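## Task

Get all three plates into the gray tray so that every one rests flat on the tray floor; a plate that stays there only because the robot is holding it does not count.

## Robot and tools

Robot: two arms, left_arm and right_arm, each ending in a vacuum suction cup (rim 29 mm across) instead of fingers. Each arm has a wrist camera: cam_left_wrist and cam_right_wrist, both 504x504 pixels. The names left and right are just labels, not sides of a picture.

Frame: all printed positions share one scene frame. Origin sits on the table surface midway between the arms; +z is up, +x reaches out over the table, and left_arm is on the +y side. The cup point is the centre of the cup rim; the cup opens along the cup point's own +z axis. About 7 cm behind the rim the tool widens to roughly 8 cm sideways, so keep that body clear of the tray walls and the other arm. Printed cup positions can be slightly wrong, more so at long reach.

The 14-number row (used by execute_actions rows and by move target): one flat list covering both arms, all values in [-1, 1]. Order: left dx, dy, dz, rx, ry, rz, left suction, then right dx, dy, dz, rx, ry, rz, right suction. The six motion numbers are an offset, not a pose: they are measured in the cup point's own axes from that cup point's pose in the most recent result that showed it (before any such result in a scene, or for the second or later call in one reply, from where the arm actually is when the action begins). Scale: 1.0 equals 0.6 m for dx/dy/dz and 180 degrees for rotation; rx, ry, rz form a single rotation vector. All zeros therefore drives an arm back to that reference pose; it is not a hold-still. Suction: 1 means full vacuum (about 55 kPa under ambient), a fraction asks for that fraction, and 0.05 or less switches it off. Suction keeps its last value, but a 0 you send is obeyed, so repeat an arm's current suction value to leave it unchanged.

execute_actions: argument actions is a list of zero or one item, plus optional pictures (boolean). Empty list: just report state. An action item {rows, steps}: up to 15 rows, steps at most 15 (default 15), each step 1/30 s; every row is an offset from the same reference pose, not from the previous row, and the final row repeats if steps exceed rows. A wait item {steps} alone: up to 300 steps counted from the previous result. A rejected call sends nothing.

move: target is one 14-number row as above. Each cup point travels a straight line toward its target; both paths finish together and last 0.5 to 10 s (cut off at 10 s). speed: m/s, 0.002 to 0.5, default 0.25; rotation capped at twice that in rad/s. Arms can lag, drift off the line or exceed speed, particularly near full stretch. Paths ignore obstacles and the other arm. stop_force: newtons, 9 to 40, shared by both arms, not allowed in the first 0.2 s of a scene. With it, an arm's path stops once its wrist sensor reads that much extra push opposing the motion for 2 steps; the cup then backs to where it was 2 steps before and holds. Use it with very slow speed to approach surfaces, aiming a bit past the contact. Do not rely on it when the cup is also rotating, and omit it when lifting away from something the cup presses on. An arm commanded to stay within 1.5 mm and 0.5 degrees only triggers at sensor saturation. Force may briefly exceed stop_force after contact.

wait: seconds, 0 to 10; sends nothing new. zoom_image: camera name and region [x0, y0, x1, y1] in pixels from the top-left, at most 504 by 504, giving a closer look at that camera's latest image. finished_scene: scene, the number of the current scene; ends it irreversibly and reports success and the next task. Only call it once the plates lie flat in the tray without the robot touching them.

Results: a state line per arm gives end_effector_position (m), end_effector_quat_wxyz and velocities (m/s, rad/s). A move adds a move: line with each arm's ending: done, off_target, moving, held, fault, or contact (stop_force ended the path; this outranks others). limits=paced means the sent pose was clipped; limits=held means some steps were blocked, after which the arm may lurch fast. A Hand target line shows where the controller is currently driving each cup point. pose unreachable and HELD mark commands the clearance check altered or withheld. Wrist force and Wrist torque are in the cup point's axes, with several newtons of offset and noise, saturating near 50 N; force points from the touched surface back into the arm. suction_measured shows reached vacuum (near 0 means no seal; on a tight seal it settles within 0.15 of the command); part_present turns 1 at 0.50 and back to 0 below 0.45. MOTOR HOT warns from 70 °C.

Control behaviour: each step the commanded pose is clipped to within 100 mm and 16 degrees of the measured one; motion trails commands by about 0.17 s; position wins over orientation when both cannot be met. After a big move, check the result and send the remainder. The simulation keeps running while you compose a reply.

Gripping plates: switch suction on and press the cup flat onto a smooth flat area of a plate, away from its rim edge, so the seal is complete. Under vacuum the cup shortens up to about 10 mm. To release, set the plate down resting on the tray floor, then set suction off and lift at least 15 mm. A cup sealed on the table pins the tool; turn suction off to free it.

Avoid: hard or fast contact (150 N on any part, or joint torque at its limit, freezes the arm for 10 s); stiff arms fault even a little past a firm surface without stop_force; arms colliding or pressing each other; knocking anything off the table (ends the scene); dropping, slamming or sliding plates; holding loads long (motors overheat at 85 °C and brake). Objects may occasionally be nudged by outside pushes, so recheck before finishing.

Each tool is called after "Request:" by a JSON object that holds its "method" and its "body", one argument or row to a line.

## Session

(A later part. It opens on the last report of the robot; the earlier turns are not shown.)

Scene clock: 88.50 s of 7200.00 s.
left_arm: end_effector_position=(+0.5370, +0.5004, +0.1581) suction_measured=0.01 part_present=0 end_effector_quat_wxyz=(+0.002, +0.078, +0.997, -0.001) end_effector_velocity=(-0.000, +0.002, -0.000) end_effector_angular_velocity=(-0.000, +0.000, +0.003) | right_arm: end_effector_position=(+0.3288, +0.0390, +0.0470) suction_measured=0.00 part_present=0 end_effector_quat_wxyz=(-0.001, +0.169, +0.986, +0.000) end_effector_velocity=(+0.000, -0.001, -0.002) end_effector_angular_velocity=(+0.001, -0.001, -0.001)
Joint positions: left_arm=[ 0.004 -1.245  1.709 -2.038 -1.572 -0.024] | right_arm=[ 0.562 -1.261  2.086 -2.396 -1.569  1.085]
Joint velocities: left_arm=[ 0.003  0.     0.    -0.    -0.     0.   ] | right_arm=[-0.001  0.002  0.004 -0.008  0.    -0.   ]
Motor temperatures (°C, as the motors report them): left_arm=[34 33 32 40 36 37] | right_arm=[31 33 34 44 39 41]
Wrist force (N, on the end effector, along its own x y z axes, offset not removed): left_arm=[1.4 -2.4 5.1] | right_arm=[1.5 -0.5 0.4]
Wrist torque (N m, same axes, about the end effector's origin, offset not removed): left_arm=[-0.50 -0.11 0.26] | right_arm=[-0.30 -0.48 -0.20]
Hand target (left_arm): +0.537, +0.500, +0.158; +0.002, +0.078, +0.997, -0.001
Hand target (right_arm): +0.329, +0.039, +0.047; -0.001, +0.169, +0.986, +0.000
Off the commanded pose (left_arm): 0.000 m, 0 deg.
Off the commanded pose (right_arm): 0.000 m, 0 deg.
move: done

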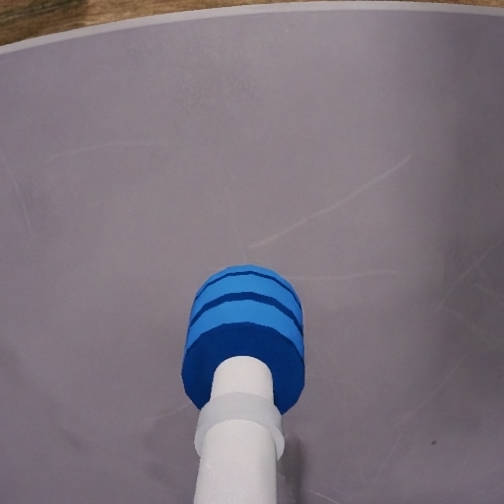

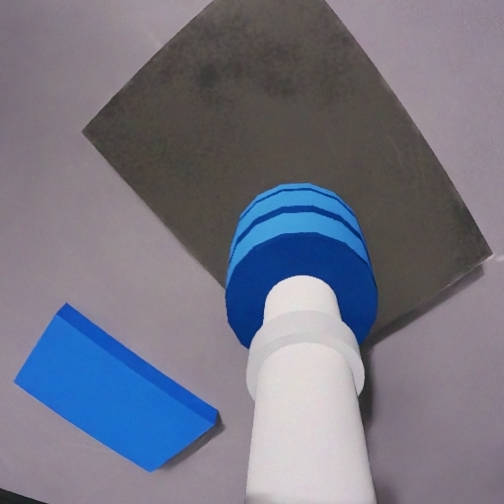

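Request:
{"method": "move", "body": {
  "target": [0,0,0,0,0,0,0,-0.02,0,0.04,0,0,0,0],
  "speed": 0.05
}}

Request:
{"method": "move", "body": {
  "target": [0,0,0,0,0,0,0,0,0,0.05,0,0,0,1],
  "speed": 0.01,
  "stop_force": 10
}}

Request:
{"method": "move", "body": {
  "target": [0,0,0,0,0,0,0,0,0,-0.2,0,0,0,1]
}}

Request:
{"method": "move", "body": {
  "target": [0,0,0,0,0,0,0,-0.365,-0.583,0,0,0,0,1]
}}

Scene clock: 97.23 s of 7200.00 s.
left_arm: end_effector_position=(+0.5370, +0.5004, +0.1581) suction_measured=0.01 part_present=0 end_effector_quat_wxyz=(+0.002, +0.078, +0.997, -0.001) end_effector_velocity=(-0.000, +0.002, -0.000) end_effector_angular_velocity=(+0.000, +0.000, +0.003) | right_arm: end_effector_position=(+0.3401, +0.0350, +0.0232) suction_measured=0.00 part_present=0 end_effector_quat_wxyz=(-0.001, +0.169, +0.986, +0.000) end_effector_velocity=(+0.000, +0.000, -0.002) end_effector_angular_velocity=(+0.000, -0.000, +0.004)
Joint positions: left_arm=[ 0.004 -1.245  1.709 -2.038 -1.572 -0.024] | right_arm=[ 0.541 -1.207  2.096 -2.459 -1.569  1.064]
Joint velocities: left_arm=[ 0.003 -0.     0.    -0.     0.    -0.   ] | right_arm=[ 0.     0.004  0.    -0.005 -0.    -0.003]
Motor temperatures (°C, as the motors report them): left_arm=[34 33 32 40 36 37] | right_arm=[31 33 34 44 39 41]
Wrist force (N, on the end effector, along its own x y z axes, offset not removed): left_arm=[-1.0 -0.2 0.7] | right_arm=[0.5 -0.1 1.1]
Wrist torque (N m, same axes, about the end effector's origin, offset not removed): left_arm=[-0.05 0.14 0.04] | right_arm=[-0.12 -0.28 -0.11]
Hand target (left_arm): +0.537, +0.500, +0.158; +0.002, +0.078, +0.997, -0.001
Hand target (right_arm): +0.340, +0.035, +0.023; -0.001, +0.169, +0.986, +0.000
Off the commanded pose (left_arm): 0.000 m, 0 deg.
Off the commanded pose (right_arm): 0.000 m, 0 deg.
After step 90, 4.83 s passed at rest.
move: done

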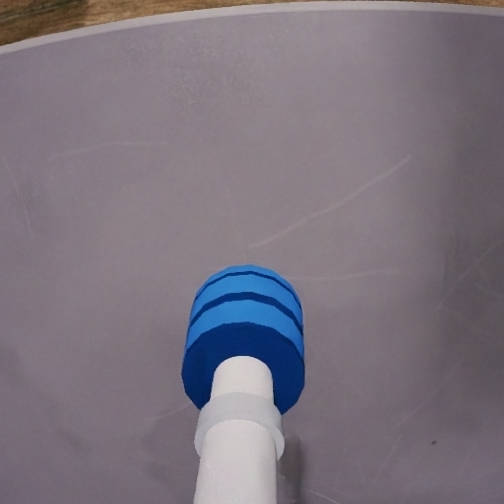

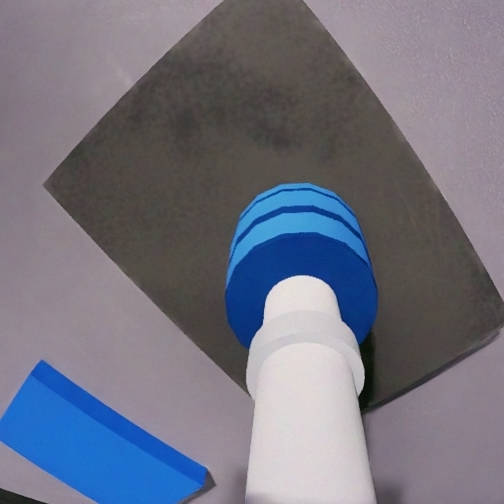

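Scene clock: 100.07 s of 7200.00 s.
left_arm: end_effector_position=(+0.5370, +0.5004, +0.1581) suction_measured=0.01 part_present=0 end_effector_quat_wxyz=(+0.002, +0.078, +0.997, -0.001) end_effector_velocity=(-0.000, -0.000, -0.000) end_effector_angular_velocity=(-0.000, +0.000, -0.000) | right_arm: end_effector_position=(+0.3400, +0.0349, -0.0014) suction_measured=0.99 part_present=1 end_effector_quat_wxyz=(-0.001, +0.169, +0.986, +0.000) end_effector_velocity=(-0.001, -0.001, +0.002) end_effector_angular_velocity=(-0.004, +0.005, +0.001)
Joint positions: left_arm=[ 0.004 -1.245  1.709 -2.038 -1.572 -0.024] | right_arm=[ 0.541 -1.154  2.11  -2.526 -1.569  1.064]
Joint velocities: left_arm=[-0. -0.  0.  0. -0.  0.] | right_arm=[-0.    -0.005 -0.001  0.012  0.    -0.002]
Motor temperatures (°C, as the motors report them): left_arm=[34 33 32 40 36 37] | right_arm=[31 33 34 44 39 41]
Wrist force (N, on the end effector, along its own x y z axes, offset not removed): left_arm=[-2.8 2.2 1.7] | right_arm=[1.6 3.9 -21.5]
Wrist torque (N m, same axes, about the end effector's origin, offset not removed): left_arm=[0.29 0.49 -0.01] | right_arm=[-0.08 -0.59 -0.25]
Hand target (left_arm): +0.537, +0.500, +0.158; +0.002, +0.078, +0.997, -0.001
Hand target (right_arm): +0.340, +0.035, -0.001; -0.001, +0.169, +0.986, +0.000
Off the commanded pose (left_arm): 0.000 m, 0 deg.
Off the commanded pose (right_arm): 0.005 m, 0 deg.
move: contact (right_arm)

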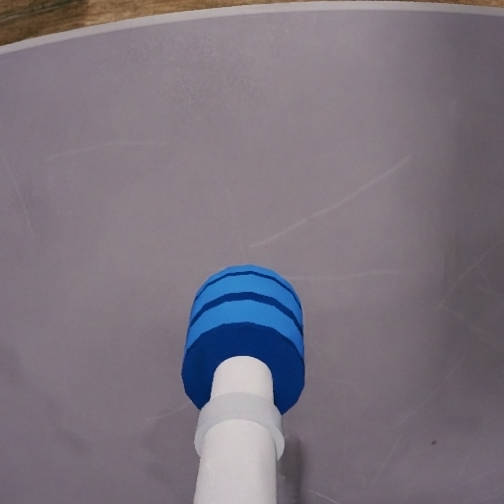

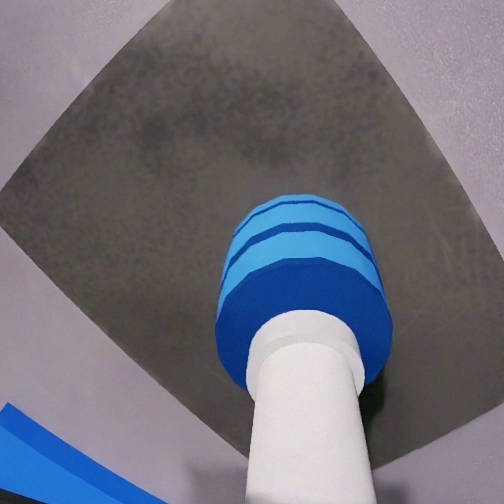

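Scene clock: 101.13 s of 7200.00 s.
left_arm: end_effector_position=(+0.5370, +0.5004, +0.1581) suction_measured=0.01 part_present=0 end_effector_quat_wxyz=(+0.002, +0.078, +0.997, -0.001) end_effector_velocity=(+0.000, -0.000, +0.000) end_effector_angular_velocity=(+0.001, -0.000, -0.001) | right_arm: end_effector_position=(+0.3401, +0.0350, +0.1185) suction_measured=1.00 part_present=1 end_effector_quat_wxyz=(-0.001, +0.169, +0.986, +0.000) end_effector_velocity=(+0.000, -0.000, +0.002) end_effector_angular_velocity=(+0.000, +0.000, -0.000)
Joint positions: left_arm=[ 0.004 -1.245  1.709 -2.038 -1.572 -0.024] | right_arm=[ 0.541 -1.381  2.005 -2.195 -1.569  1.064]
Joint velocities: left_arm=[-0.    -0.     0.    -0.     0.001  0.   ] | right_arm=[-0.    -0.004 -0.003  0.007  0.    -0.   ]
Motor temperatures (°C, as the motors report them): left_arm=[34 33 32 40 36 37] | right_arm=[31 33 34 44 39 41]
Wrist force (N, on the end effector, along its own x y z axes, offset not removed): left_arm=[0.1 0.8 -0.7] | right_arm=[1.2 1.5 2.6]
Wrist torque (N m, same axes, about the end effector's origin, offset not removed): left_arm=[-0.09 0.13 -0.04] | right_arm=[0.12 -0.31 -0.09]
Hand target (left_arm): +0.537, +0.500, +0.158; +0.002, +0.078, +0.997, -0.001
Hand target (right_arm): +0.340, +0.035, +0.119; -0.001, +0.169, +0.986, +0.000
Off the commanded pose (left_arm): 0.000 m, 0 deg.
Off the commanded pose (right_arm): 0.000 m, 0 deg.
move: done

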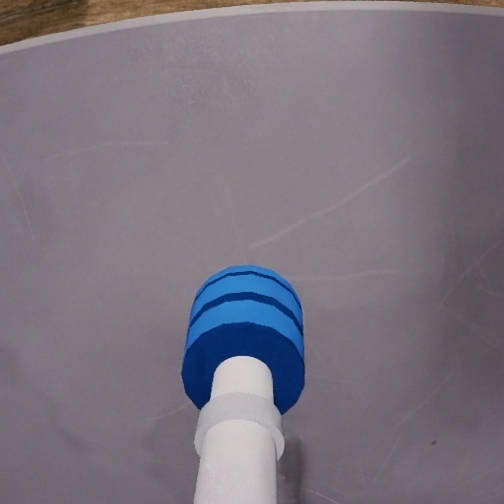

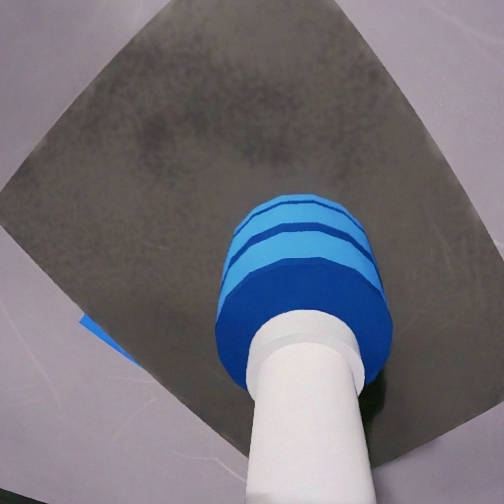

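Scene clock: 103.37 s of 7200.00 s.
left_arm: end_effector_position=(+0.5370, +0.5004, +0.1581) suction_measured=0.01 part_present=0 end_effector_quat_wxyz=(+0.002, +0.078, +0.997, -0.001) end_effector_velocity=(-0.000, +0.001, +0.000) end_effector_angular_velocity=(+0.000, +0.000, +0.002) | right_arm: end_effector_position=(+0.4310, -0.3680, +0.1189) suction_measured=1.00 part_present=1 end_effector_quat_wxyz=(+0.000, +0.169, +0.986, +0.000) end_effector_velocity=(+0.001, -0.002, +0.000) end_effector_angular_velocity=(+0.001, -0.001, +0.000)
Joint positions: left_arm=[ 0.004 -1.245  1.709 -2.038 -1.572 -0.024] | right_arm=[-0.474 -1.723  2.355 -2.202 -1.57   0.048]
Joint velocities: left_arm=[ 0.002 -0.    -0.     0.     0.     0.   ] | right_arm=[-0.006  0.001 -0.001 -0.001  0.001 -0.006]
Motor temperatures (°C, as the motors report them): left_arm=[34 33 32 40 36 37] | right_arm=[31 33 34 44 39 41]
Wrist force (N, on the end effector, along its own x y z axes, offset not removed): left_arm=[0.6 1.6 1.5] | right_arm=[-0.5 -0.9 0.0]
Wrist torque (N m, same axes, about the end effector's origin, offset not removed): left_arm=[0.17 -0.07 0.12] | right_arm=[-0.20 -0.01 -0.16]
Hand target (left_arm): +0.537, +0.500, +0.158; +0.002, +0.078, +0.997, -0.001
Hand target (right_arm): +0.431, -0.368, +0.119; +0.000, +0.169, +0.986, +0.001
Off the commanded pose (left_arm): 0.000 m, 0 deg.
Off the commanded pose (right_arm): 0.001 m, 0 deg.
move: done

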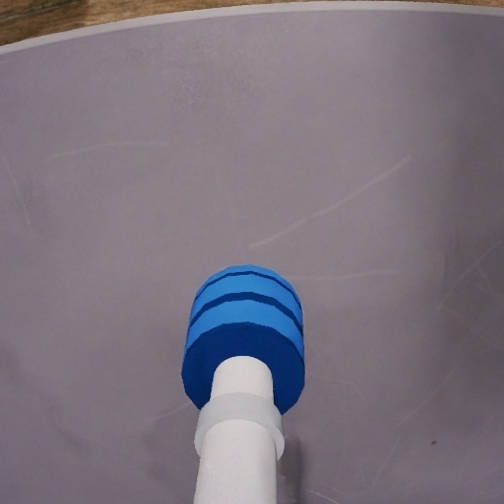

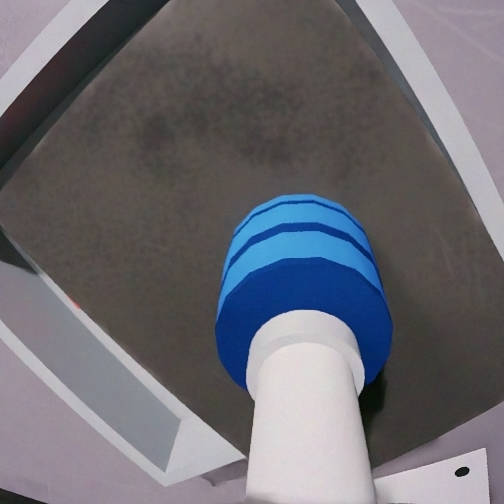

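Request:
{"method": "move", "body": {
  "target": [0,0,0,0,0,0,0,-0.005,-0.007,0.13,0,0,0,1],
  "speed": 0.03,
  "stop_force": 10
}}

Scene clock: 110.93 s of 7200.00 s.
left_arm: end_effector_position=(+0.5370, +0.5004, +0.1581) suction_measured=0.01 part_present=0 end_effector_quat_wxyz=(+0.002, +0.078, +0.997, -0.001) end_effector_velocity=(-0.000, +0.000, -0.000) end_effector_angular_velocity=(+0.000, +0.000, +0.001) | right_arm: end_effector_position=(+0.4323, -0.3730, +0.0410) suction_measured=1.00 part_present=1 end_effector_quat_wxyz=(+0.000, +0.169, +0.986, +0.000) end_effector_velocity=(+0.000, -0.000, -0.002) end_effector_angular_velocity=(-0.000, -0.000, -0.000)
Joint positions: left_arm=[ 0.004 -1.245  1.709 -2.038 -1.572 -0.024] | right_arm=[-0.487 -1.528  2.457 -2.499 -1.57   0.036]
Joint velocities: left_arm=[ 0. -0.  0.  0.  0. -0.] | right_arm=[-0.001  0.006  0.002 -0.008  0.    -0.   ]
Motor temperatures (°C, as the motors report them): left_arm=[34 33 32 40 36 37] | right_arm=[31 33 34 44 39 41]
Wrist force (N, on the end effector, along its own x y z axes, offset not removed): left_arm=[0.4 0.9 -0.6] | right_arm=[1.9 1.3 1.0]
Wrist torque (N m, same axes, about the end effector's origin, offset not removed): left_arm=[-0.02 -0.19 0.09] | right_arm=[0.08 -0.44 -0.23]
Hand target (left_arm): +0.537, +0.500, +0.158; +0.002, +0.078, +0.997, -0.001
Hand target (right_arm): +0.432, -0.373, +0.041; +0.000, +0.169, +0.986, +0.000
Off the commanded pose (left_arm): 0.000 m, 0 deg.
Off the commanded pose (right_arm): 0.000 m, 0 deg.
After step 90, 1.63 s passed at rest.
move: done

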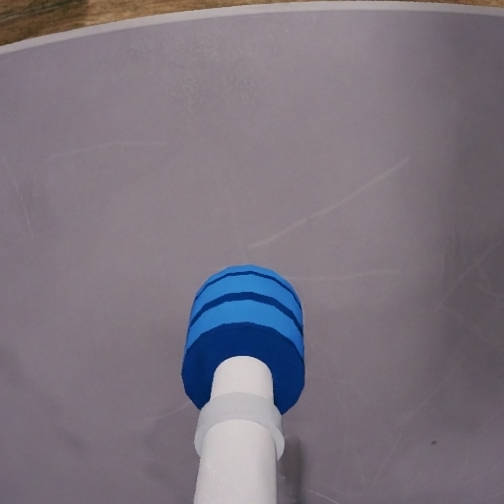

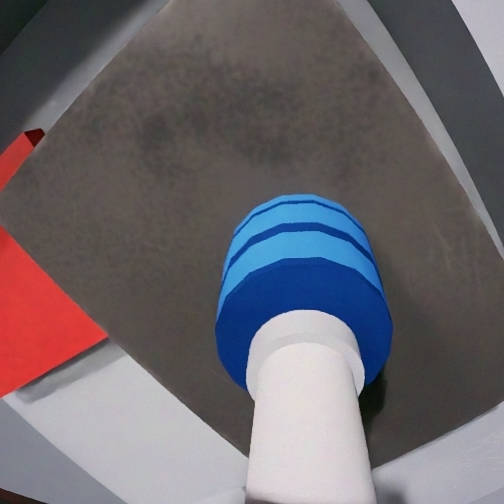

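Request:
{"method": "move", "body": {
  "target": [0,0,0,0,0,0,0,-0.005,-0.008,0.035,0,0,0,1],
  "speed": 0.03
}}

Request:
{"method": "move", "body": {
  "target": [0,0,0,0,0,0,0,0,0,0.04,0,0,0,1],
  "speed": 0.01,
  "stop_force": 10
}}

Request:
{"method": "execute_actions", "body": {
  "actions": [
    {"rows":[[0,0,0,0,0,0,0,0,0,0,0,0,0,0]],"steps":8}
  ],
  "pictures": false
}}

Request:
{"method": "move", "body": {
  "target": [0,0,0,0,0,0,0,0,0,-0.25,0,0,0,0]
}}

Request:
{"method": "move", "body": {
  "target": [0,0,0,0,0,0,0,0.48,0.71,0,0,0,0,0],
  "speed": 0.4
}}

Request:
{"method": "move", "body": {
  "target": [0,0,0,0,0,0,0,0,0,0.17,0,0,0,0]
}}

Scene clock: 127.20 s of 7200.00 s.
left_arm: end_effector_position=(+0.5370, +0.5004, +0.1581) suction_measured=0.01 part_present=0 end_effector_quat_wxyz=(+0.002, +0.078, +0.997, -0.001) end_effector_velocity=(-0.000, +0.000, +0.000) end_effector_angular_velocity=(-0.001, +0.000, +0.001) | right_arm: end_effector_position=(+0.4335, -0.3785, +0.0201) suction_measured=1.00 part_present=1 end_effector_quat_wxyz=(-0.000, +0.169, +0.986, +0.000) end_effector_velocity=(+0.000, -0.000, -0.002) end_effector_angular_velocity=(-0.000, -0.000, -0.000)
Joint positions: left_arm=[ 0.004 -1.245  1.709 -2.038 -1.572 -0.024] | right_arm=[-0.5   -1.461  2.474 -2.584 -1.57   0.022]
Joint velocities: left_arm=[ 0.001 -0.    -0.     0.    -0.001 -0.   ] | right_arm=[-0.001  0.006  0.001 -0.008 -0.    -0.   ]
Motor temperatures (°C, as the motors report them): left_arm=[34 33 32 40 36 37] | right_arm=[31 33 34 44 39 41]
Wrist force (N, on the end effector, along its own x y z axes, offset not removed): left_arm=[1.4 2.0 3.0] | right_arm=[2.2 0.5 -0.9]
Wrist torque (N m, same axes, about the end effector's origin, offset not removed): left_arm=[0.27 -0.29 0.04] | right_arm=[-0.09 -0.47 -0.14]
Hand target (left_arm): +0.537, +0.500, +0.158; +0.002, +0.078, +0.997, -0.001
Hand target (right_arm): +0.434, -0.378, +0.020; +0.000, +0.169, +0.986, +0.000
Off the commanded pose (left_arm): 0.000 m, 0 deg.
Off the commanded pose (right_arm): 0.000 m, 0 deg.
After step 90, 12.23 s passed at rest.
move: done

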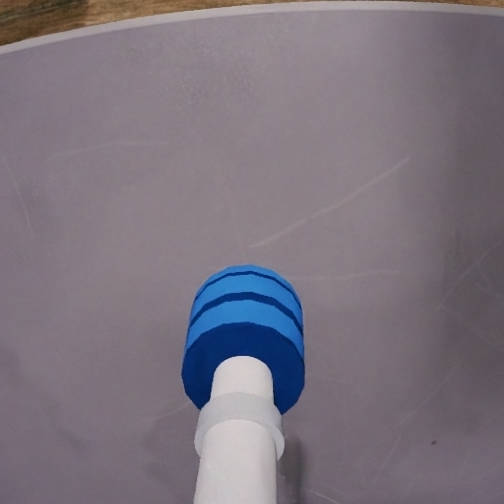

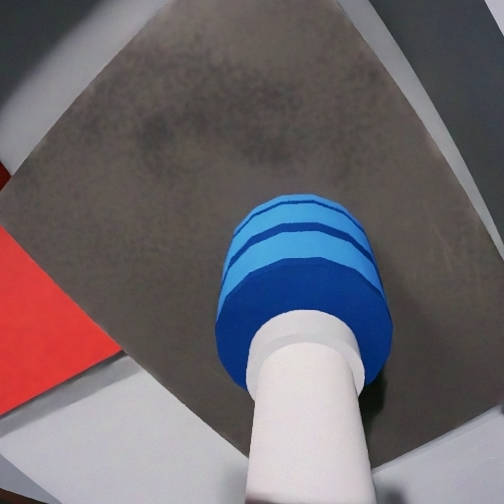

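Scene clock: 129.43 s of 7200.00 s.
left_arm: end_effector_position=(+0.5370, +0.5004, +0.1581) suction_measured=0.01 part_present=0 end_effector_quat_wxyz=(+0.002, +0.078, +0.997, -0.001) end_effector_velocity=(+0.000, -0.000, +0.000) end_effector_angular_velocity=(+0.001, -0.000, -0.001) | right_arm: end_effector_position=(+0.4334, -0.3784, +0.0016) suction_measured=1.00 part_present=1 end_effector_quat_wxyz=(-0.000, +0.169, +0.986, +0.000) end_effector_velocity=(-0.000, +0.000, +0.003) end_effector_angular_velocity=(+0.001, +0.002, +0.001)
Joint positions: left_arm=[ 0.004 -1.245  1.709 -2.038 -1.572 -0.024] | right_arm=[-0.5   -1.4    2.489 -2.66  -1.57   0.022]
Joint velocities: left_arm=[-0.001 -0.    -0.     0.     0.001 -0.   ] | right_arm=[ 0.001 -0.009 -0.003  0.014  0.    -0.   ]
Motor temperatures (°C, as the motors report them): left_arm=[34 33 32 40 36 37] | right_arm=[31 33 34 44 39 41]
Wrist force (N, on the end effector, along its own x y z axes, offset not removed): left_arm=[-0.2 2.4 1.8] | right_arm=[6.9 -0.2 -31.5]
Wrist torque (N m, same axes, about the end effector's origin, offset not removed): left_arm=[-0.01 0.15 -0.04] | right_arm=[-0.12 -0.49 -0.30]
Hand target (left_arm): +0.537, +0.500, +0.158; +0.002, +0.078, +0.997, -0.001
Hand target (right_arm): +0.434, -0.378, +0.002; -0.000, +0.169, +0.986, +0.000
Off the commanded pose (left_arm): 0.000 m, 0 deg.
Off the commanded pose (right_arm): 0.005 m, 0 deg.
move: contact (right_arm)

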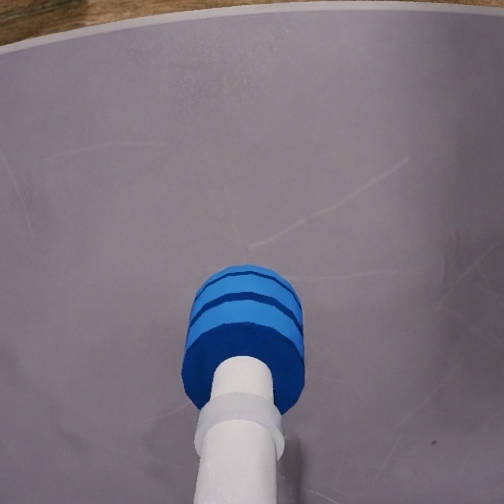

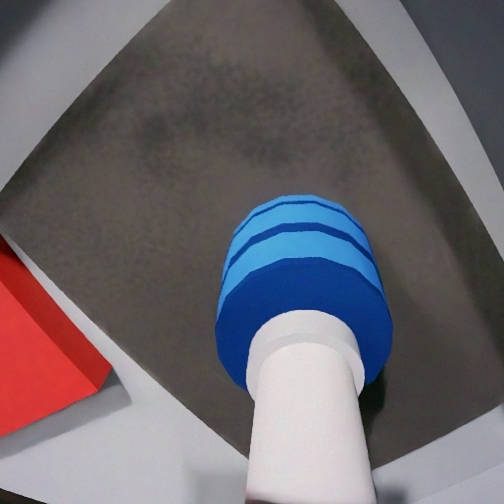

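Scene clock: 129.70 s of 7200.00 s.
left_arm: end_effector_position=(+0.5370, +0.5004, +0.1581) suction_measured=0.01 part_present=0 end_effector_quat_wxyz=(+0.002, +0.078, +0.997, -0.001) end_effector_velocity=(+0.000, -0.000, +0.000) end_effector_angular_velocity=(-0.000, -0.000, -0.000) | right_arm: end_effector_position=(+0.4335, -0.3784, +0.0017) suction_measured=0.00 part_present=0 end_effector_quat_wxyz=(-0.000, +0.169, +0.986, +0.000) end_effector_velocity=(+0.001, +0.000, +0.001) end_effector_angular_velocity=(-0.001, -0.004, +0.001)
Joint positions: left_arm=[ 0.004 -1.245  1.709 -2.038 -1.572 -0.024] | right_arm=[-0.5   -1.4    2.489 -2.659 -1.57   0.022]
Joint velocities: left_arm=[-0.  0. -0.  0. -0. -0.] | right_arm=[ 0.001 -0.001 -0.    -0.002 -0.     0.   ]
Motor temperatures (°C, as the motors report them): left_arm=[34 33 32 40 36 37] | right_arm=[31 33 34 44 39 41]
Wrist force (N, on the end effector, along its own x y z axes, offset not removed): left_arm=[-3.4 -0.7 -1.2] | right_arm=[10.8 1.6 -38.8]
Wrist torque (N m, same axes, about the end effector's origin, offset not removed): left_arm=[-0.06 0.54 0.06] | right_arm=[0.28 -0.69 -0.13]
Hand target (left_arm): +0.537, +0.500, +0.158; +0.002, +0.078, +0.997, -0.001
Hand target (right_arm): +0.433, -0.378, +0.002; -0.000, +0.169, +0.986, +0.000
Off the commanded pose (left_arm): 0.000 m, 0 deg.
Off the commanded pose (right_arm): 0.000 m, 0 deg.
Steps of this call (steps 1 to 8: all 8 steps of this action). Readings (end_effector_position | what the end effector reports):
1: left_arm (+0.5370, +0.5004, +0.1581) | right_arm (+0.4334, -0.3784, +0.0016) | left_arm suction_measured=0.01 part_present=0 | right_arm suction_measured=0.66 part_present=1
2: left_arm (+0.5370, +0.5004, +0.1581) | right_arm (+0.4334, -0.3784, +0.0017) | left_arm suction_measured=0.01 part_present=0 | right_arm suction_measured=0.00 part_present=0
4: left_arm (+0.5370, +0.5004, +0.1581) | right_arm (+0.4334, -0.3784, +0.0017) | left_arm suction_measured=0.01 part_present=0 | right_arm suction_measured=0.00 part_present=0
8: the state above

Scene clock: 131.13 s of 7200.00 s.
left_arm: end_effector_position=(+0.5370, +0.5004, +0.1581) suction_measured=0.01 part_present=0 end_effector_quat_wxyz=(+0.002, +0.078, +0.997, -0.001) end_effector_velocity=(-0.000, +0.001, -0.000) end_effector_angular_velocity=(-0.000, +0.000, +0.001) | right_arm: end_effector_position=(+0.4336, -0.3784, +0.1517) suction_measured=0.00 part_present=0 end_effector_quat_wxyz=(+0.000, +0.169, +0.986, +0.000) end_effector_velocity=(-0.000, +0.000, +0.002) end_effector_angular_velocity=(+0.001, +0.002, -0.001)
Joint positions: left_arm=[ 0.004 -1.245  1.709 -2.038 -1.572 -0.024] | right_arm=[-0.5   -1.775  2.295 -2.091 -1.57   0.022]
Joint velocities: left_arm=[ 0.001  0.     0.     0.    -0.    -0.   ] | right_arm=[-0.    -0.002 -0.004  0.008  0.     0.   ]
Motor temperatures (°C, as the motors report them): left_arm=[34 33 32 40 36 37] | right_arm=[31 33 34 44 39 41]
Wrist force (N, on the end effector, along its own x y z axes, offset not removed): left_arm=[-0.2 -2.1 0.5] | right_arm=[3.6 0.5 0.4]
Wrist torque (N m, same axes, about the end effector's origin, offset not removed): left_arm=[-0.26 0.05 0.09] | right_arm=[-0.04 -0.63 -0.19]
Hand target (left_arm): +0.537, +0.500, +0.158; +0.002, +0.078, +0.997, -0.001
Hand target (right_arm): +0.434, -0.378, +0.152; -0.000, +0.169, +0.986, +0.000
Off the commanded pose (left_arm): 0.000 m, 0 deg.
Off the commanded pose (right_arm): 0.000 m, 0 deg.
move: done

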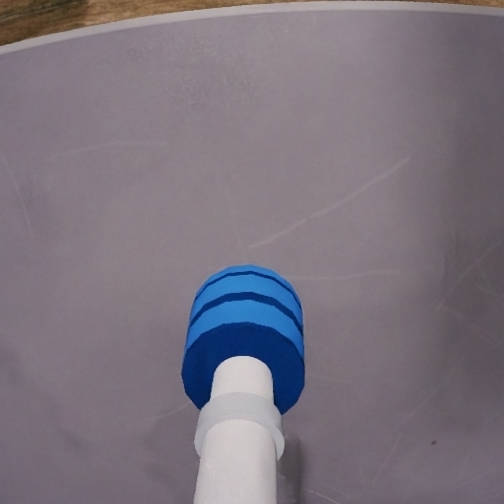

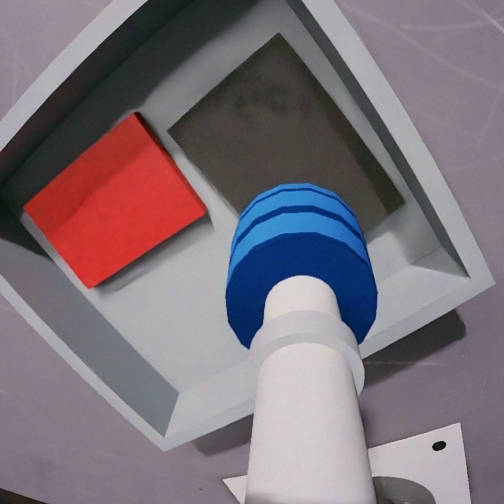

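Scene clock: 133.13 s of 7200.00 s.
left_arm: end_effector_position=(+0.5370, +0.5004, +0.1581) suction_measured=0.01 part_present=0 end_effector_quat_wxyz=(+0.002, +0.078, +0.997, -0.001) end_effector_velocity=(+0.000, -0.000, +0.000) end_effector_angular_velocity=(-0.000, -0.000, -0.000) | right_arm: end_effector_position=(+0.3028, +0.1195, +0.1511) suction_measured=0.00 part_present=0 end_effector_quat_wxyz=(-0.001, +0.169, +0.986, +0.000) end_effector_velocity=(+0.001, +0.001, +0.000) end_effector_angular_velocity=(-0.001, +0.000, -0.003)
Joint positions: left_arm=[ 0.004 -1.245  1.709 -2.038 -1.572 -0.024] | right_arm=[ 0.703 -1.304  1.808 -2.074 -1.569  1.226]
Joint velocities: left_arm=[-0.  0. -0.  0. -0.  0.] | right_arm=[ 0.001  0.004 -0.006  0.003 -0.     0.004]
Motor temperatures (°C, as the motors report them): left_arm=[34 33 32 40 36 37] | right_arm=[31 33 34 44 39 41]
Wrist force (N, on the end effector, along its own x y z axes, offset not removed): left_arm=[0.1 -1.9 -3.1] | right_arm=[2.3 1.1 -0.6]
Wrist torque (N m, same axes, about the end effector's origin, offset not removed): left_arm=[-0.23 -0.09 0.10] | right_arm=[0.06 -0.40 -0.10]
Hand target (left_arm): +0.537, +0.500, +0.158; +0.002, +0.078, +0.997, -0.001
Hand target (right_arm): +0.303, +0.120, +0.151; -0.001, +0.169, +0.986, +0.000
Off the commanded pose (left_arm): 0.000 m, 0 deg.
Off the commanded pose (right_arm): 0.001 m, 0 deg.
move: done

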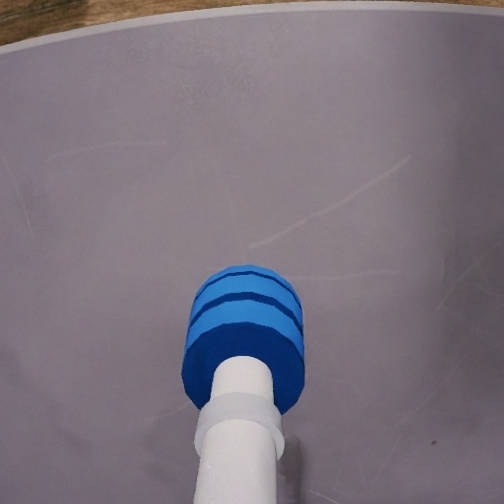

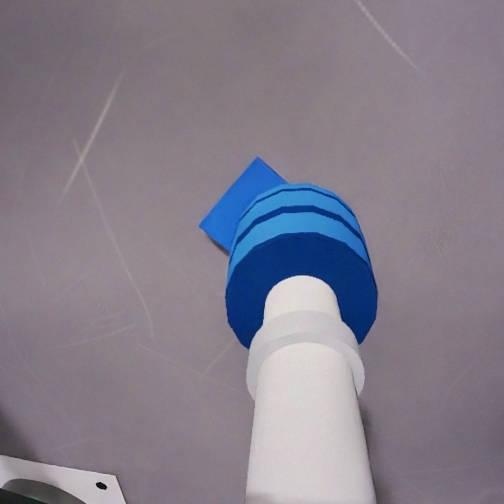

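Scene clock: 134.13 s of 7200.00 s.
left_arm: end_effector_position=(+0.5370, +0.5004, +0.1581) suction_measured=0.01 part_present=0 end_effector_quat_wxyz=(+0.002, +0.078, +0.997, -0.001) end_effector_velocity=(-0.000, +0.000, -0.000) end_effector_angular_velocity=(-0.000, +0.000, +0.001) | right_arm: end_effector_position=(+0.3027, +0.1194, +0.0493) suction_measured=0.00 part_present=0 end_effector_quat_wxyz=(-0.001, +0.169, +0.986, +0.000) end_effector_velocity=(+0.000, +0.001, -0.002) end_effector_angular_velocity=(+0.000, +0.000, +0.001)
Joint positions: left_arm=[ 0.004 -1.245  1.709 -2.038 -1.572 -0.024] | right_arm=[ 0.703 -1.157  1.917 -2.33  -1.569  1.226]
Joint velocities: left_arm=[ 0.  0.  0. -0. -0. -0.] | right_arm=[ 0.     0.005  0.    -0.005  0.001 -0.   ]
Motor temperatures (°C, as the motors report them): left_arm=[34 33 32 40 36 37] | right_arm=[31 33 34 44 39 41]
Wrist force (N, on the end effector, along its own x y z axes, offset not removed): left_arm=[-0.4 -2.7 0.7] | right_arm=[1.7 -1.0 0.0]
Wrist torque (N m, same axes, about the end effector's origin, offset not removed): left_arm=[-0.56 0.14 -0.12] | right_arm=[-0.06 -0.39 -0.09]
Hand target (left_arm): +0.537, +0.500, +0.158; +0.002, +0.078, +0.997, -0.001
Hand target (right_arm): +0.303, +0.119, +0.049; -0.001, +0.169, +0.986, +0.000
Off the commanded pose (left_arm): 0.000 m, 0 deg.
Off the commanded pose (right_arm): 0.000 m, 0 deg.
move: done

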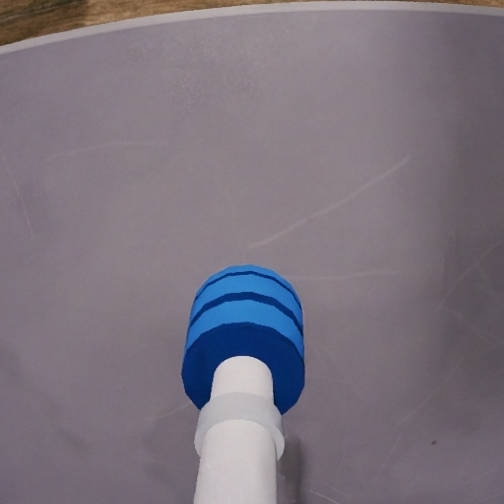

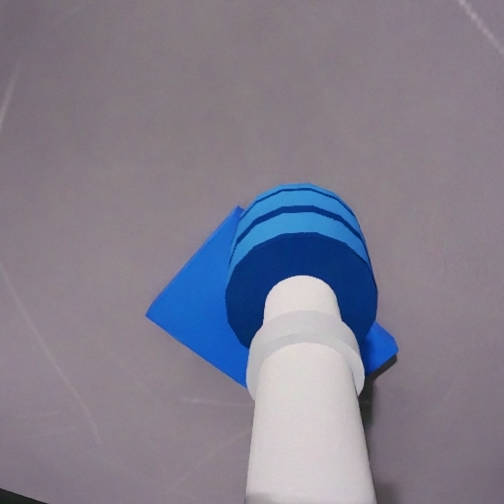

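Request:
{"method": "move", "body": {
  "target": [0,0,0,0,0,0,0,0.066,0.015,0.03,0,0,0,0],
  "speed": 0.1
}}

Scene clock: 143.37 s of 7200.00 s.
left_arm: end_effector_position=(+0.5370, +0.5004, +0.1581) suction_measured=0.01 part_present=0 end_effector_quat_wxyz=(+0.002, +0.078, +0.997, -0.001) end_effector_velocity=(+0.000, -0.001, +0.000) end_effector_angular_velocity=(+0.000, -0.000, -0.001) | right_arm: end_effector_position=(+0.2684, +0.1409, +0.0313) suction_measured=0.00 part_present=0 end_effector_quat_wxyz=(-0.001, +0.169, +0.986, +0.000) end_effector_velocity=(-0.001, +0.001, -0.000) end_effector_angular_velocity=(-0.000, -0.001, -0.001)
Joint positions: left_arm=[ 0.004 -1.245  1.709 -2.038 -1.572 -0.024] | right_arm=[ 0.776 -1.114  1.911 -2.368 -1.569  1.298]
Joint velocities: left_arm=[-0.001 -0.    -0.    -0.     0.    -0.   ] | right_arm=[ 0.003  0.001 -0.001 -0.001 -0.001  0.004]
Motor temperatures (°C, as the motors report them): left_arm=[34 33 32 40 36 37] | right_arm=[31 33 34 44 39 41]
Wrist force (N, on the end effector, along its own x y z axes, offset not removed): left_arm=[-0.1 -3.4 1.8] | right_arm=[1.5 -1.7 -2.4]
Wrist torque (N m, same axes, about the end effector's origin, offset not removed): left_arm=[-0.69 0.00 0.03] | right_arm=[-0.31 -0.45 -0.13]
Hand target (left_arm): +0.537, +0.500, +0.158; +0.002, +0.078, +0.997, -0.001
Hand target (right_arm): +0.268, +0.141, +0.031; -0.001, +0.169, +0.986, +0.000
Off the commanded pose (left_arm): 0.000 m, 0 deg.
Off the commanded pose (right_arm): 0.000 m, 0 deg.
After step 90, 5.33 s passed at rest.
move: done

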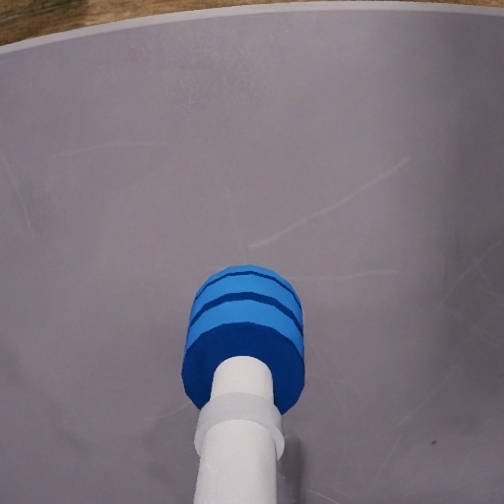

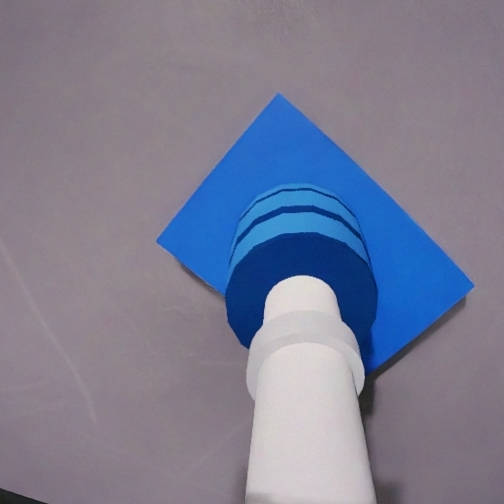

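Request:
{"method": "move", "body": {
  "target": [0,0,0,0,0,0,0,0,0,0.06,0,0,0,1],
  "speed": 0.01,
  "stop_force": 10
}}

Request:
{"method": "move", "body": {
  "target": [0,0,0,0,0,0,0,0,0,-0.2,0,0,0,1]
}}

Request:
{"method": "move", "body": {
  "target": [0,0,0,0,0,0,0,-0.388,-0.607,0,0,0,0.55,1],
  "speed": 0.4
}}

Request:
{"method": "move", "body": {
  "target": [0,0,0,0,0,0,0,0,0,0.13,0,0,0,1],
  "speed": 0.04,
  "stop_force": 10
}}

Scene clock: 157.23 s of 7200.00 s.
left_arm: end_effector_position=(+0.5370, +0.5004, +0.1581) suction_measured=0.01 part_present=0 end_effector_quat_wxyz=(+0.002, +0.078, +0.997, -0.001) end_effector_velocity=(-0.000, +0.001, +0.000) end_effector_angular_velocity=(+0.000, -0.000, +0.002) | right_arm: end_effector_position=(+0.2683, +0.1408, -0.0015) suction_measured=0.99 part_present=1 end_effector_quat_wxyz=(-0.001, +0.169, +0.986, +0.000) end_effector_velocity=(-0.001, -0.000, +0.003) end_effector_angular_velocity=(-0.002, +0.001, +0.001)
Joint positions: left_arm=[ 0.004 -1.245  1.709 -2.038 -1.572 -0.024] | right_arm=[ 0.776 -1.053  1.929 -2.446 -1.569  1.298]
Joint velocities: left_arm=[ 0.002 -0.    -0.     0.     0.     0.   ] | right_arm=[ 0.001 -0.005 -0.001  0.009  0.     0.001]
Motor temperatures (°C, as the motors report them): left_arm=[34 33 32 40 36 37] | right_arm=[31 33 34 44 39 41]
Wrist force (N, on the end effector, along its own x y z axes, offset not removed): left_arm=[-0.1 0.9 4.0] | right_arm=[4.7 -1.1 -28.7]
Wrist torque (N m, same axes, about the end effector's origin, offset not removed): left_arm=[-0.33 0.08 0.07] | right_arm=[0.21 -0.69 -0.26]
Hand target (left_arm): +0.537, +0.500, +0.158; +0.002, +0.078, +0.997, -0.001
Hand target (right_arm): +0.268, +0.141, -0.001; -0.001, +0.169, +0.986, +0.000
Off the commanded pose (left_arm): 0.000 m, 0 deg.
Off the commanded pose (right_arm): 0.003 m, 0 deg.
After step 90, 7.23 s passed at rest.
move: contact (right_arm)

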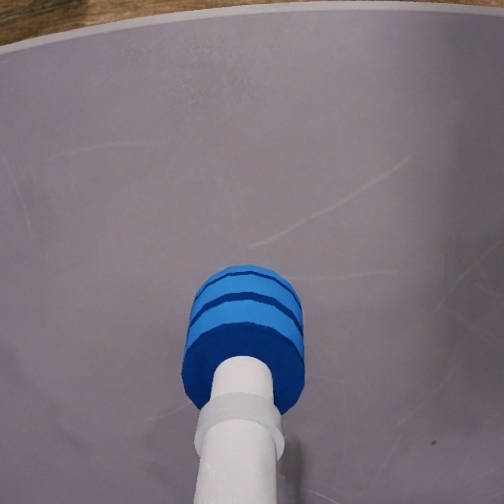

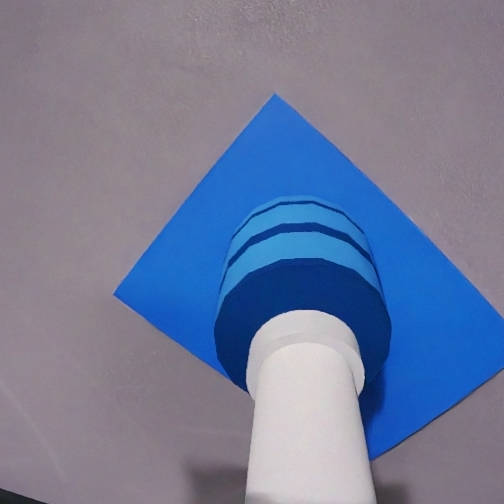

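Scene clock: 158.30 s of 7200.00 s.
left_arm: end_effector_position=(+0.5370, +0.5004, +0.1581) suction_measured=0.01 part_present=0 end_effector_quat_wxyz=(+0.002, +0.078, +0.997, -0.001) end_effector_velocity=(+0.000, +0.001, +0.000) end_effector_angular_velocity=(+0.000, -0.000, +0.001) | right_arm: end_effector_position=(+0.2684, +0.1410, +0.1184) suction_measured=1.00 part_present=1 end_effector_quat_wxyz=(-0.001, +0.169, +0.986, +0.000) end_effector_velocity=(+0.000, -0.000, +0.002) end_effector_angular_velocity=(-0.001, -0.000, -0.002)
Joint positions: left_arm=[ 0.004 -1.245  1.709 -2.038 -1.572 -0.024] | right_arm=[ 0.776 -1.251  1.832 -2.152 -1.569  1.298]
Joint velocities: left_arm=[ 0.001  0.    -0.     0.     0.     0.   ] | right_arm=[-0.    -0.002 -0.003  0.006 -0.001  0.001]
Motor temperatures (°C, as the motors report them): left_arm=[34 33 32 40 36 37] | right_arm=[31 33 34 44 39 41]
Wrist force (N, on the end effector, along its own x y z axes, offset not removed): left_arm=[-2.2 -0.9 1.5] | right_arm=[2.3 1.2 -0.5]
Wrist torque (N m, same axes, about the end effector's origin, offset not removed): left_arm=[-0.19 0.40 0.10] | right_arm=[0.05 -0.41 -0.15]
Hand target (left_arm): +0.537, +0.500, +0.158; +0.002, +0.078, +0.997, -0.001
Hand target (right_arm): +0.268, +0.141, +0.119; -0.001, +0.169, +0.986, +0.000
Off the commanded pose (left_arm): 0.000 m, 0 deg.
Off the commanded pose (right_arm): 0.000 m, 0 deg.
move: done

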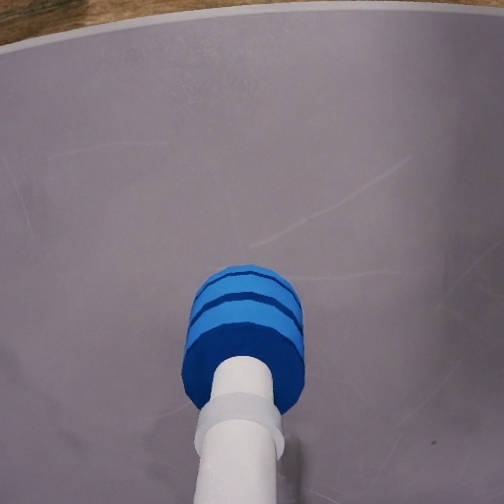

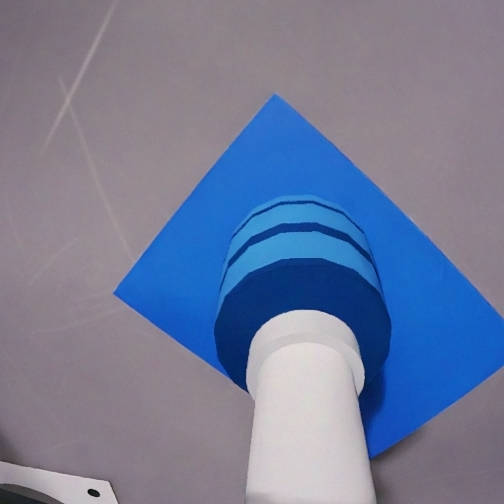

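Scene clock: 161.07 s of 7200.00 s.
left_arm: end_effector_position=(+0.5370, +0.5004, +0.1581) suction_measured=0.01 part_present=0 end_effector_quat_wxyz=(+0.002, +0.078, +0.997, -0.001) end_effector_velocity=(-0.000, +0.000, -0.000) end_effector_angular_velocity=(+0.000, +0.000, +0.000) | right_arm: end_effector_position=(+0.3676, -0.2801, +0.1189) suction_measured=1.00 part_present=1 end_effector_quat_wxyz=(-0.000, +0.859, +0.512, +0.000) end_effector_velocity=(+0.000, -0.002, -0.000) end_effector_angular_velocity=(+0.001, +0.001, -0.007)
Joint positions: left_arm=[ 0.004 -1.245  1.709 -2.038 -1.572 -0.024] | right_arm=[-0.244 -1.859  2.451 -2.163 -1.57   2.006]
Joint velocities: left_arm=[ 0.  0.  0. -0.  0.  0.] | right_arm=[-0.006 -0.     0.001  0.     0.001  0.001]
Motor temperatures (°C, as the motors report them): left_arm=[34 33 32 40 36 37] | right_arm=[31 33 34 44 39 41]
Wrist force (N, on the end effector, along its own x y z axes, offset not removed): left_arm=[2.6 1.2 0.1] | right_arm=[3.8 0.2 0.6]
Wrist torque (N m, same axes, about the end effector's origin, offset not removed): left_arm=[0.04 -0.42 -0.01] | right_arm=[0.00 -0.57 -0.28]
Hand target (left_arm): +0.537, +0.500, +0.158; +0.002, +0.078, +0.997, -0.001
Hand target (right_arm): +0.368, -0.280, +0.119; -0.001, +0.859, +0.512, +0.000
Off the commanded pose (left_arm): 0.000 m, 0 deg.
Off the commanded pose (right_arm): 0.001 m, 0 deg.
move: done

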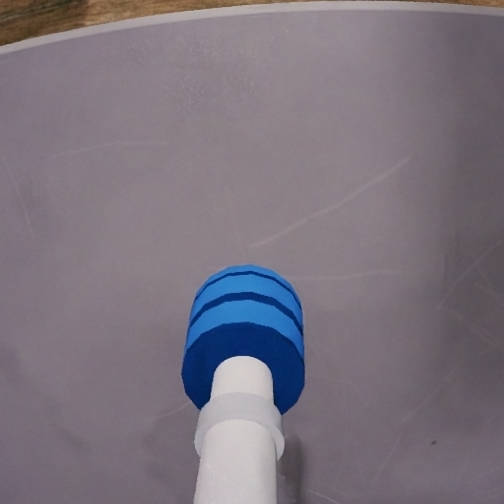

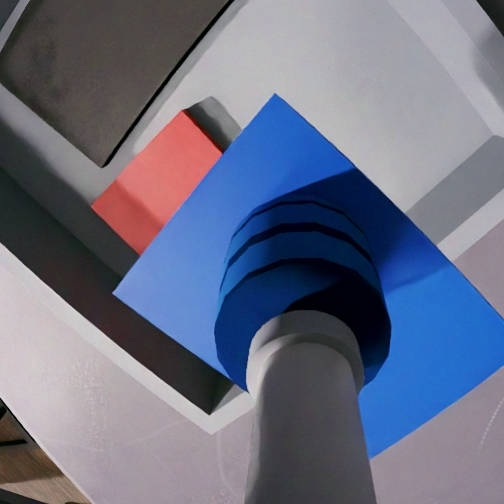

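Scene clock: 163.37 s of 7200.00 s.
left_arm: end_effector_position=(+0.5370, +0.5004, +0.1581) suction_measured=0.01 part_present=0 end_effector_quat_wxyz=(+0.002, +0.078, +0.997, -0.001) end_effector_velocity=(+0.000, -0.000, +0.000) end_effector_angular_velocity=(+0.000, -0.000, -0.000) | right_arm: end_effector_position=(+0.3676, -0.2802, +0.0410) suction_measured=1.00 part_present=1 end_effector_quat_wxyz=(-0.001, +0.859, +0.512, +0.000) end_effector_velocity=(+0.000, +0.000, -0.002) end_effector_angular_velocity=(+0.000, -0.001, -0.002)
Joint positions: left_arm=[ 0.004 -1.245  1.709 -2.038 -1.572 -0.024] | right_arm=[-0.244 -1.645  2.57  -2.496 -1.57   2.006]
Joint velocities: left_arm=[-0.  0. -0.  0.  0.  0.] | right_arm=[ 0.001  0.007  0.002 -0.01   0.     0.002]
Motor temperatures (°C, as the motors report them): left_arm=[34 33 32 40 36 37] | right_arm=[31 33 34 44 39 41]
Wrist force (N, on the end effector, along its own x y z axes, offset not removed): left_arm=[-0.2 0.2 2.2] | right_arm=[1.3 0.0 0.8]
Wrist torque (N m, same axes, about the end effector's origin, offset not removed): left_arm=[-0.09 -0.07 -0.05] | right_arm=[-0.14 -0.36 -0.29]
Hand target (left_arm): +0.537, +0.500, +0.158; +0.002, +0.078, +0.997, -0.001
Hand target (right_arm): +0.368, -0.280, +0.041; -0.000, +0.859, +0.512, +0.000
Off the commanded pose (left_arm): 0.000 m, 0 deg.
Off the commanded pose (right_arm): 0.000 m, 0 deg.
move: done

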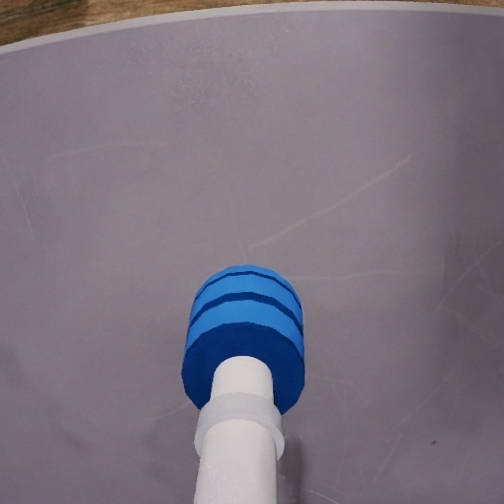

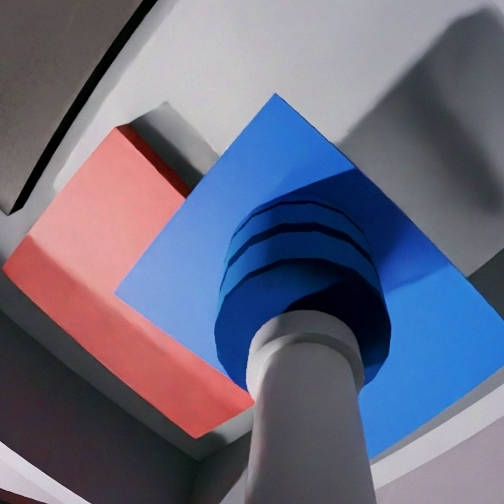

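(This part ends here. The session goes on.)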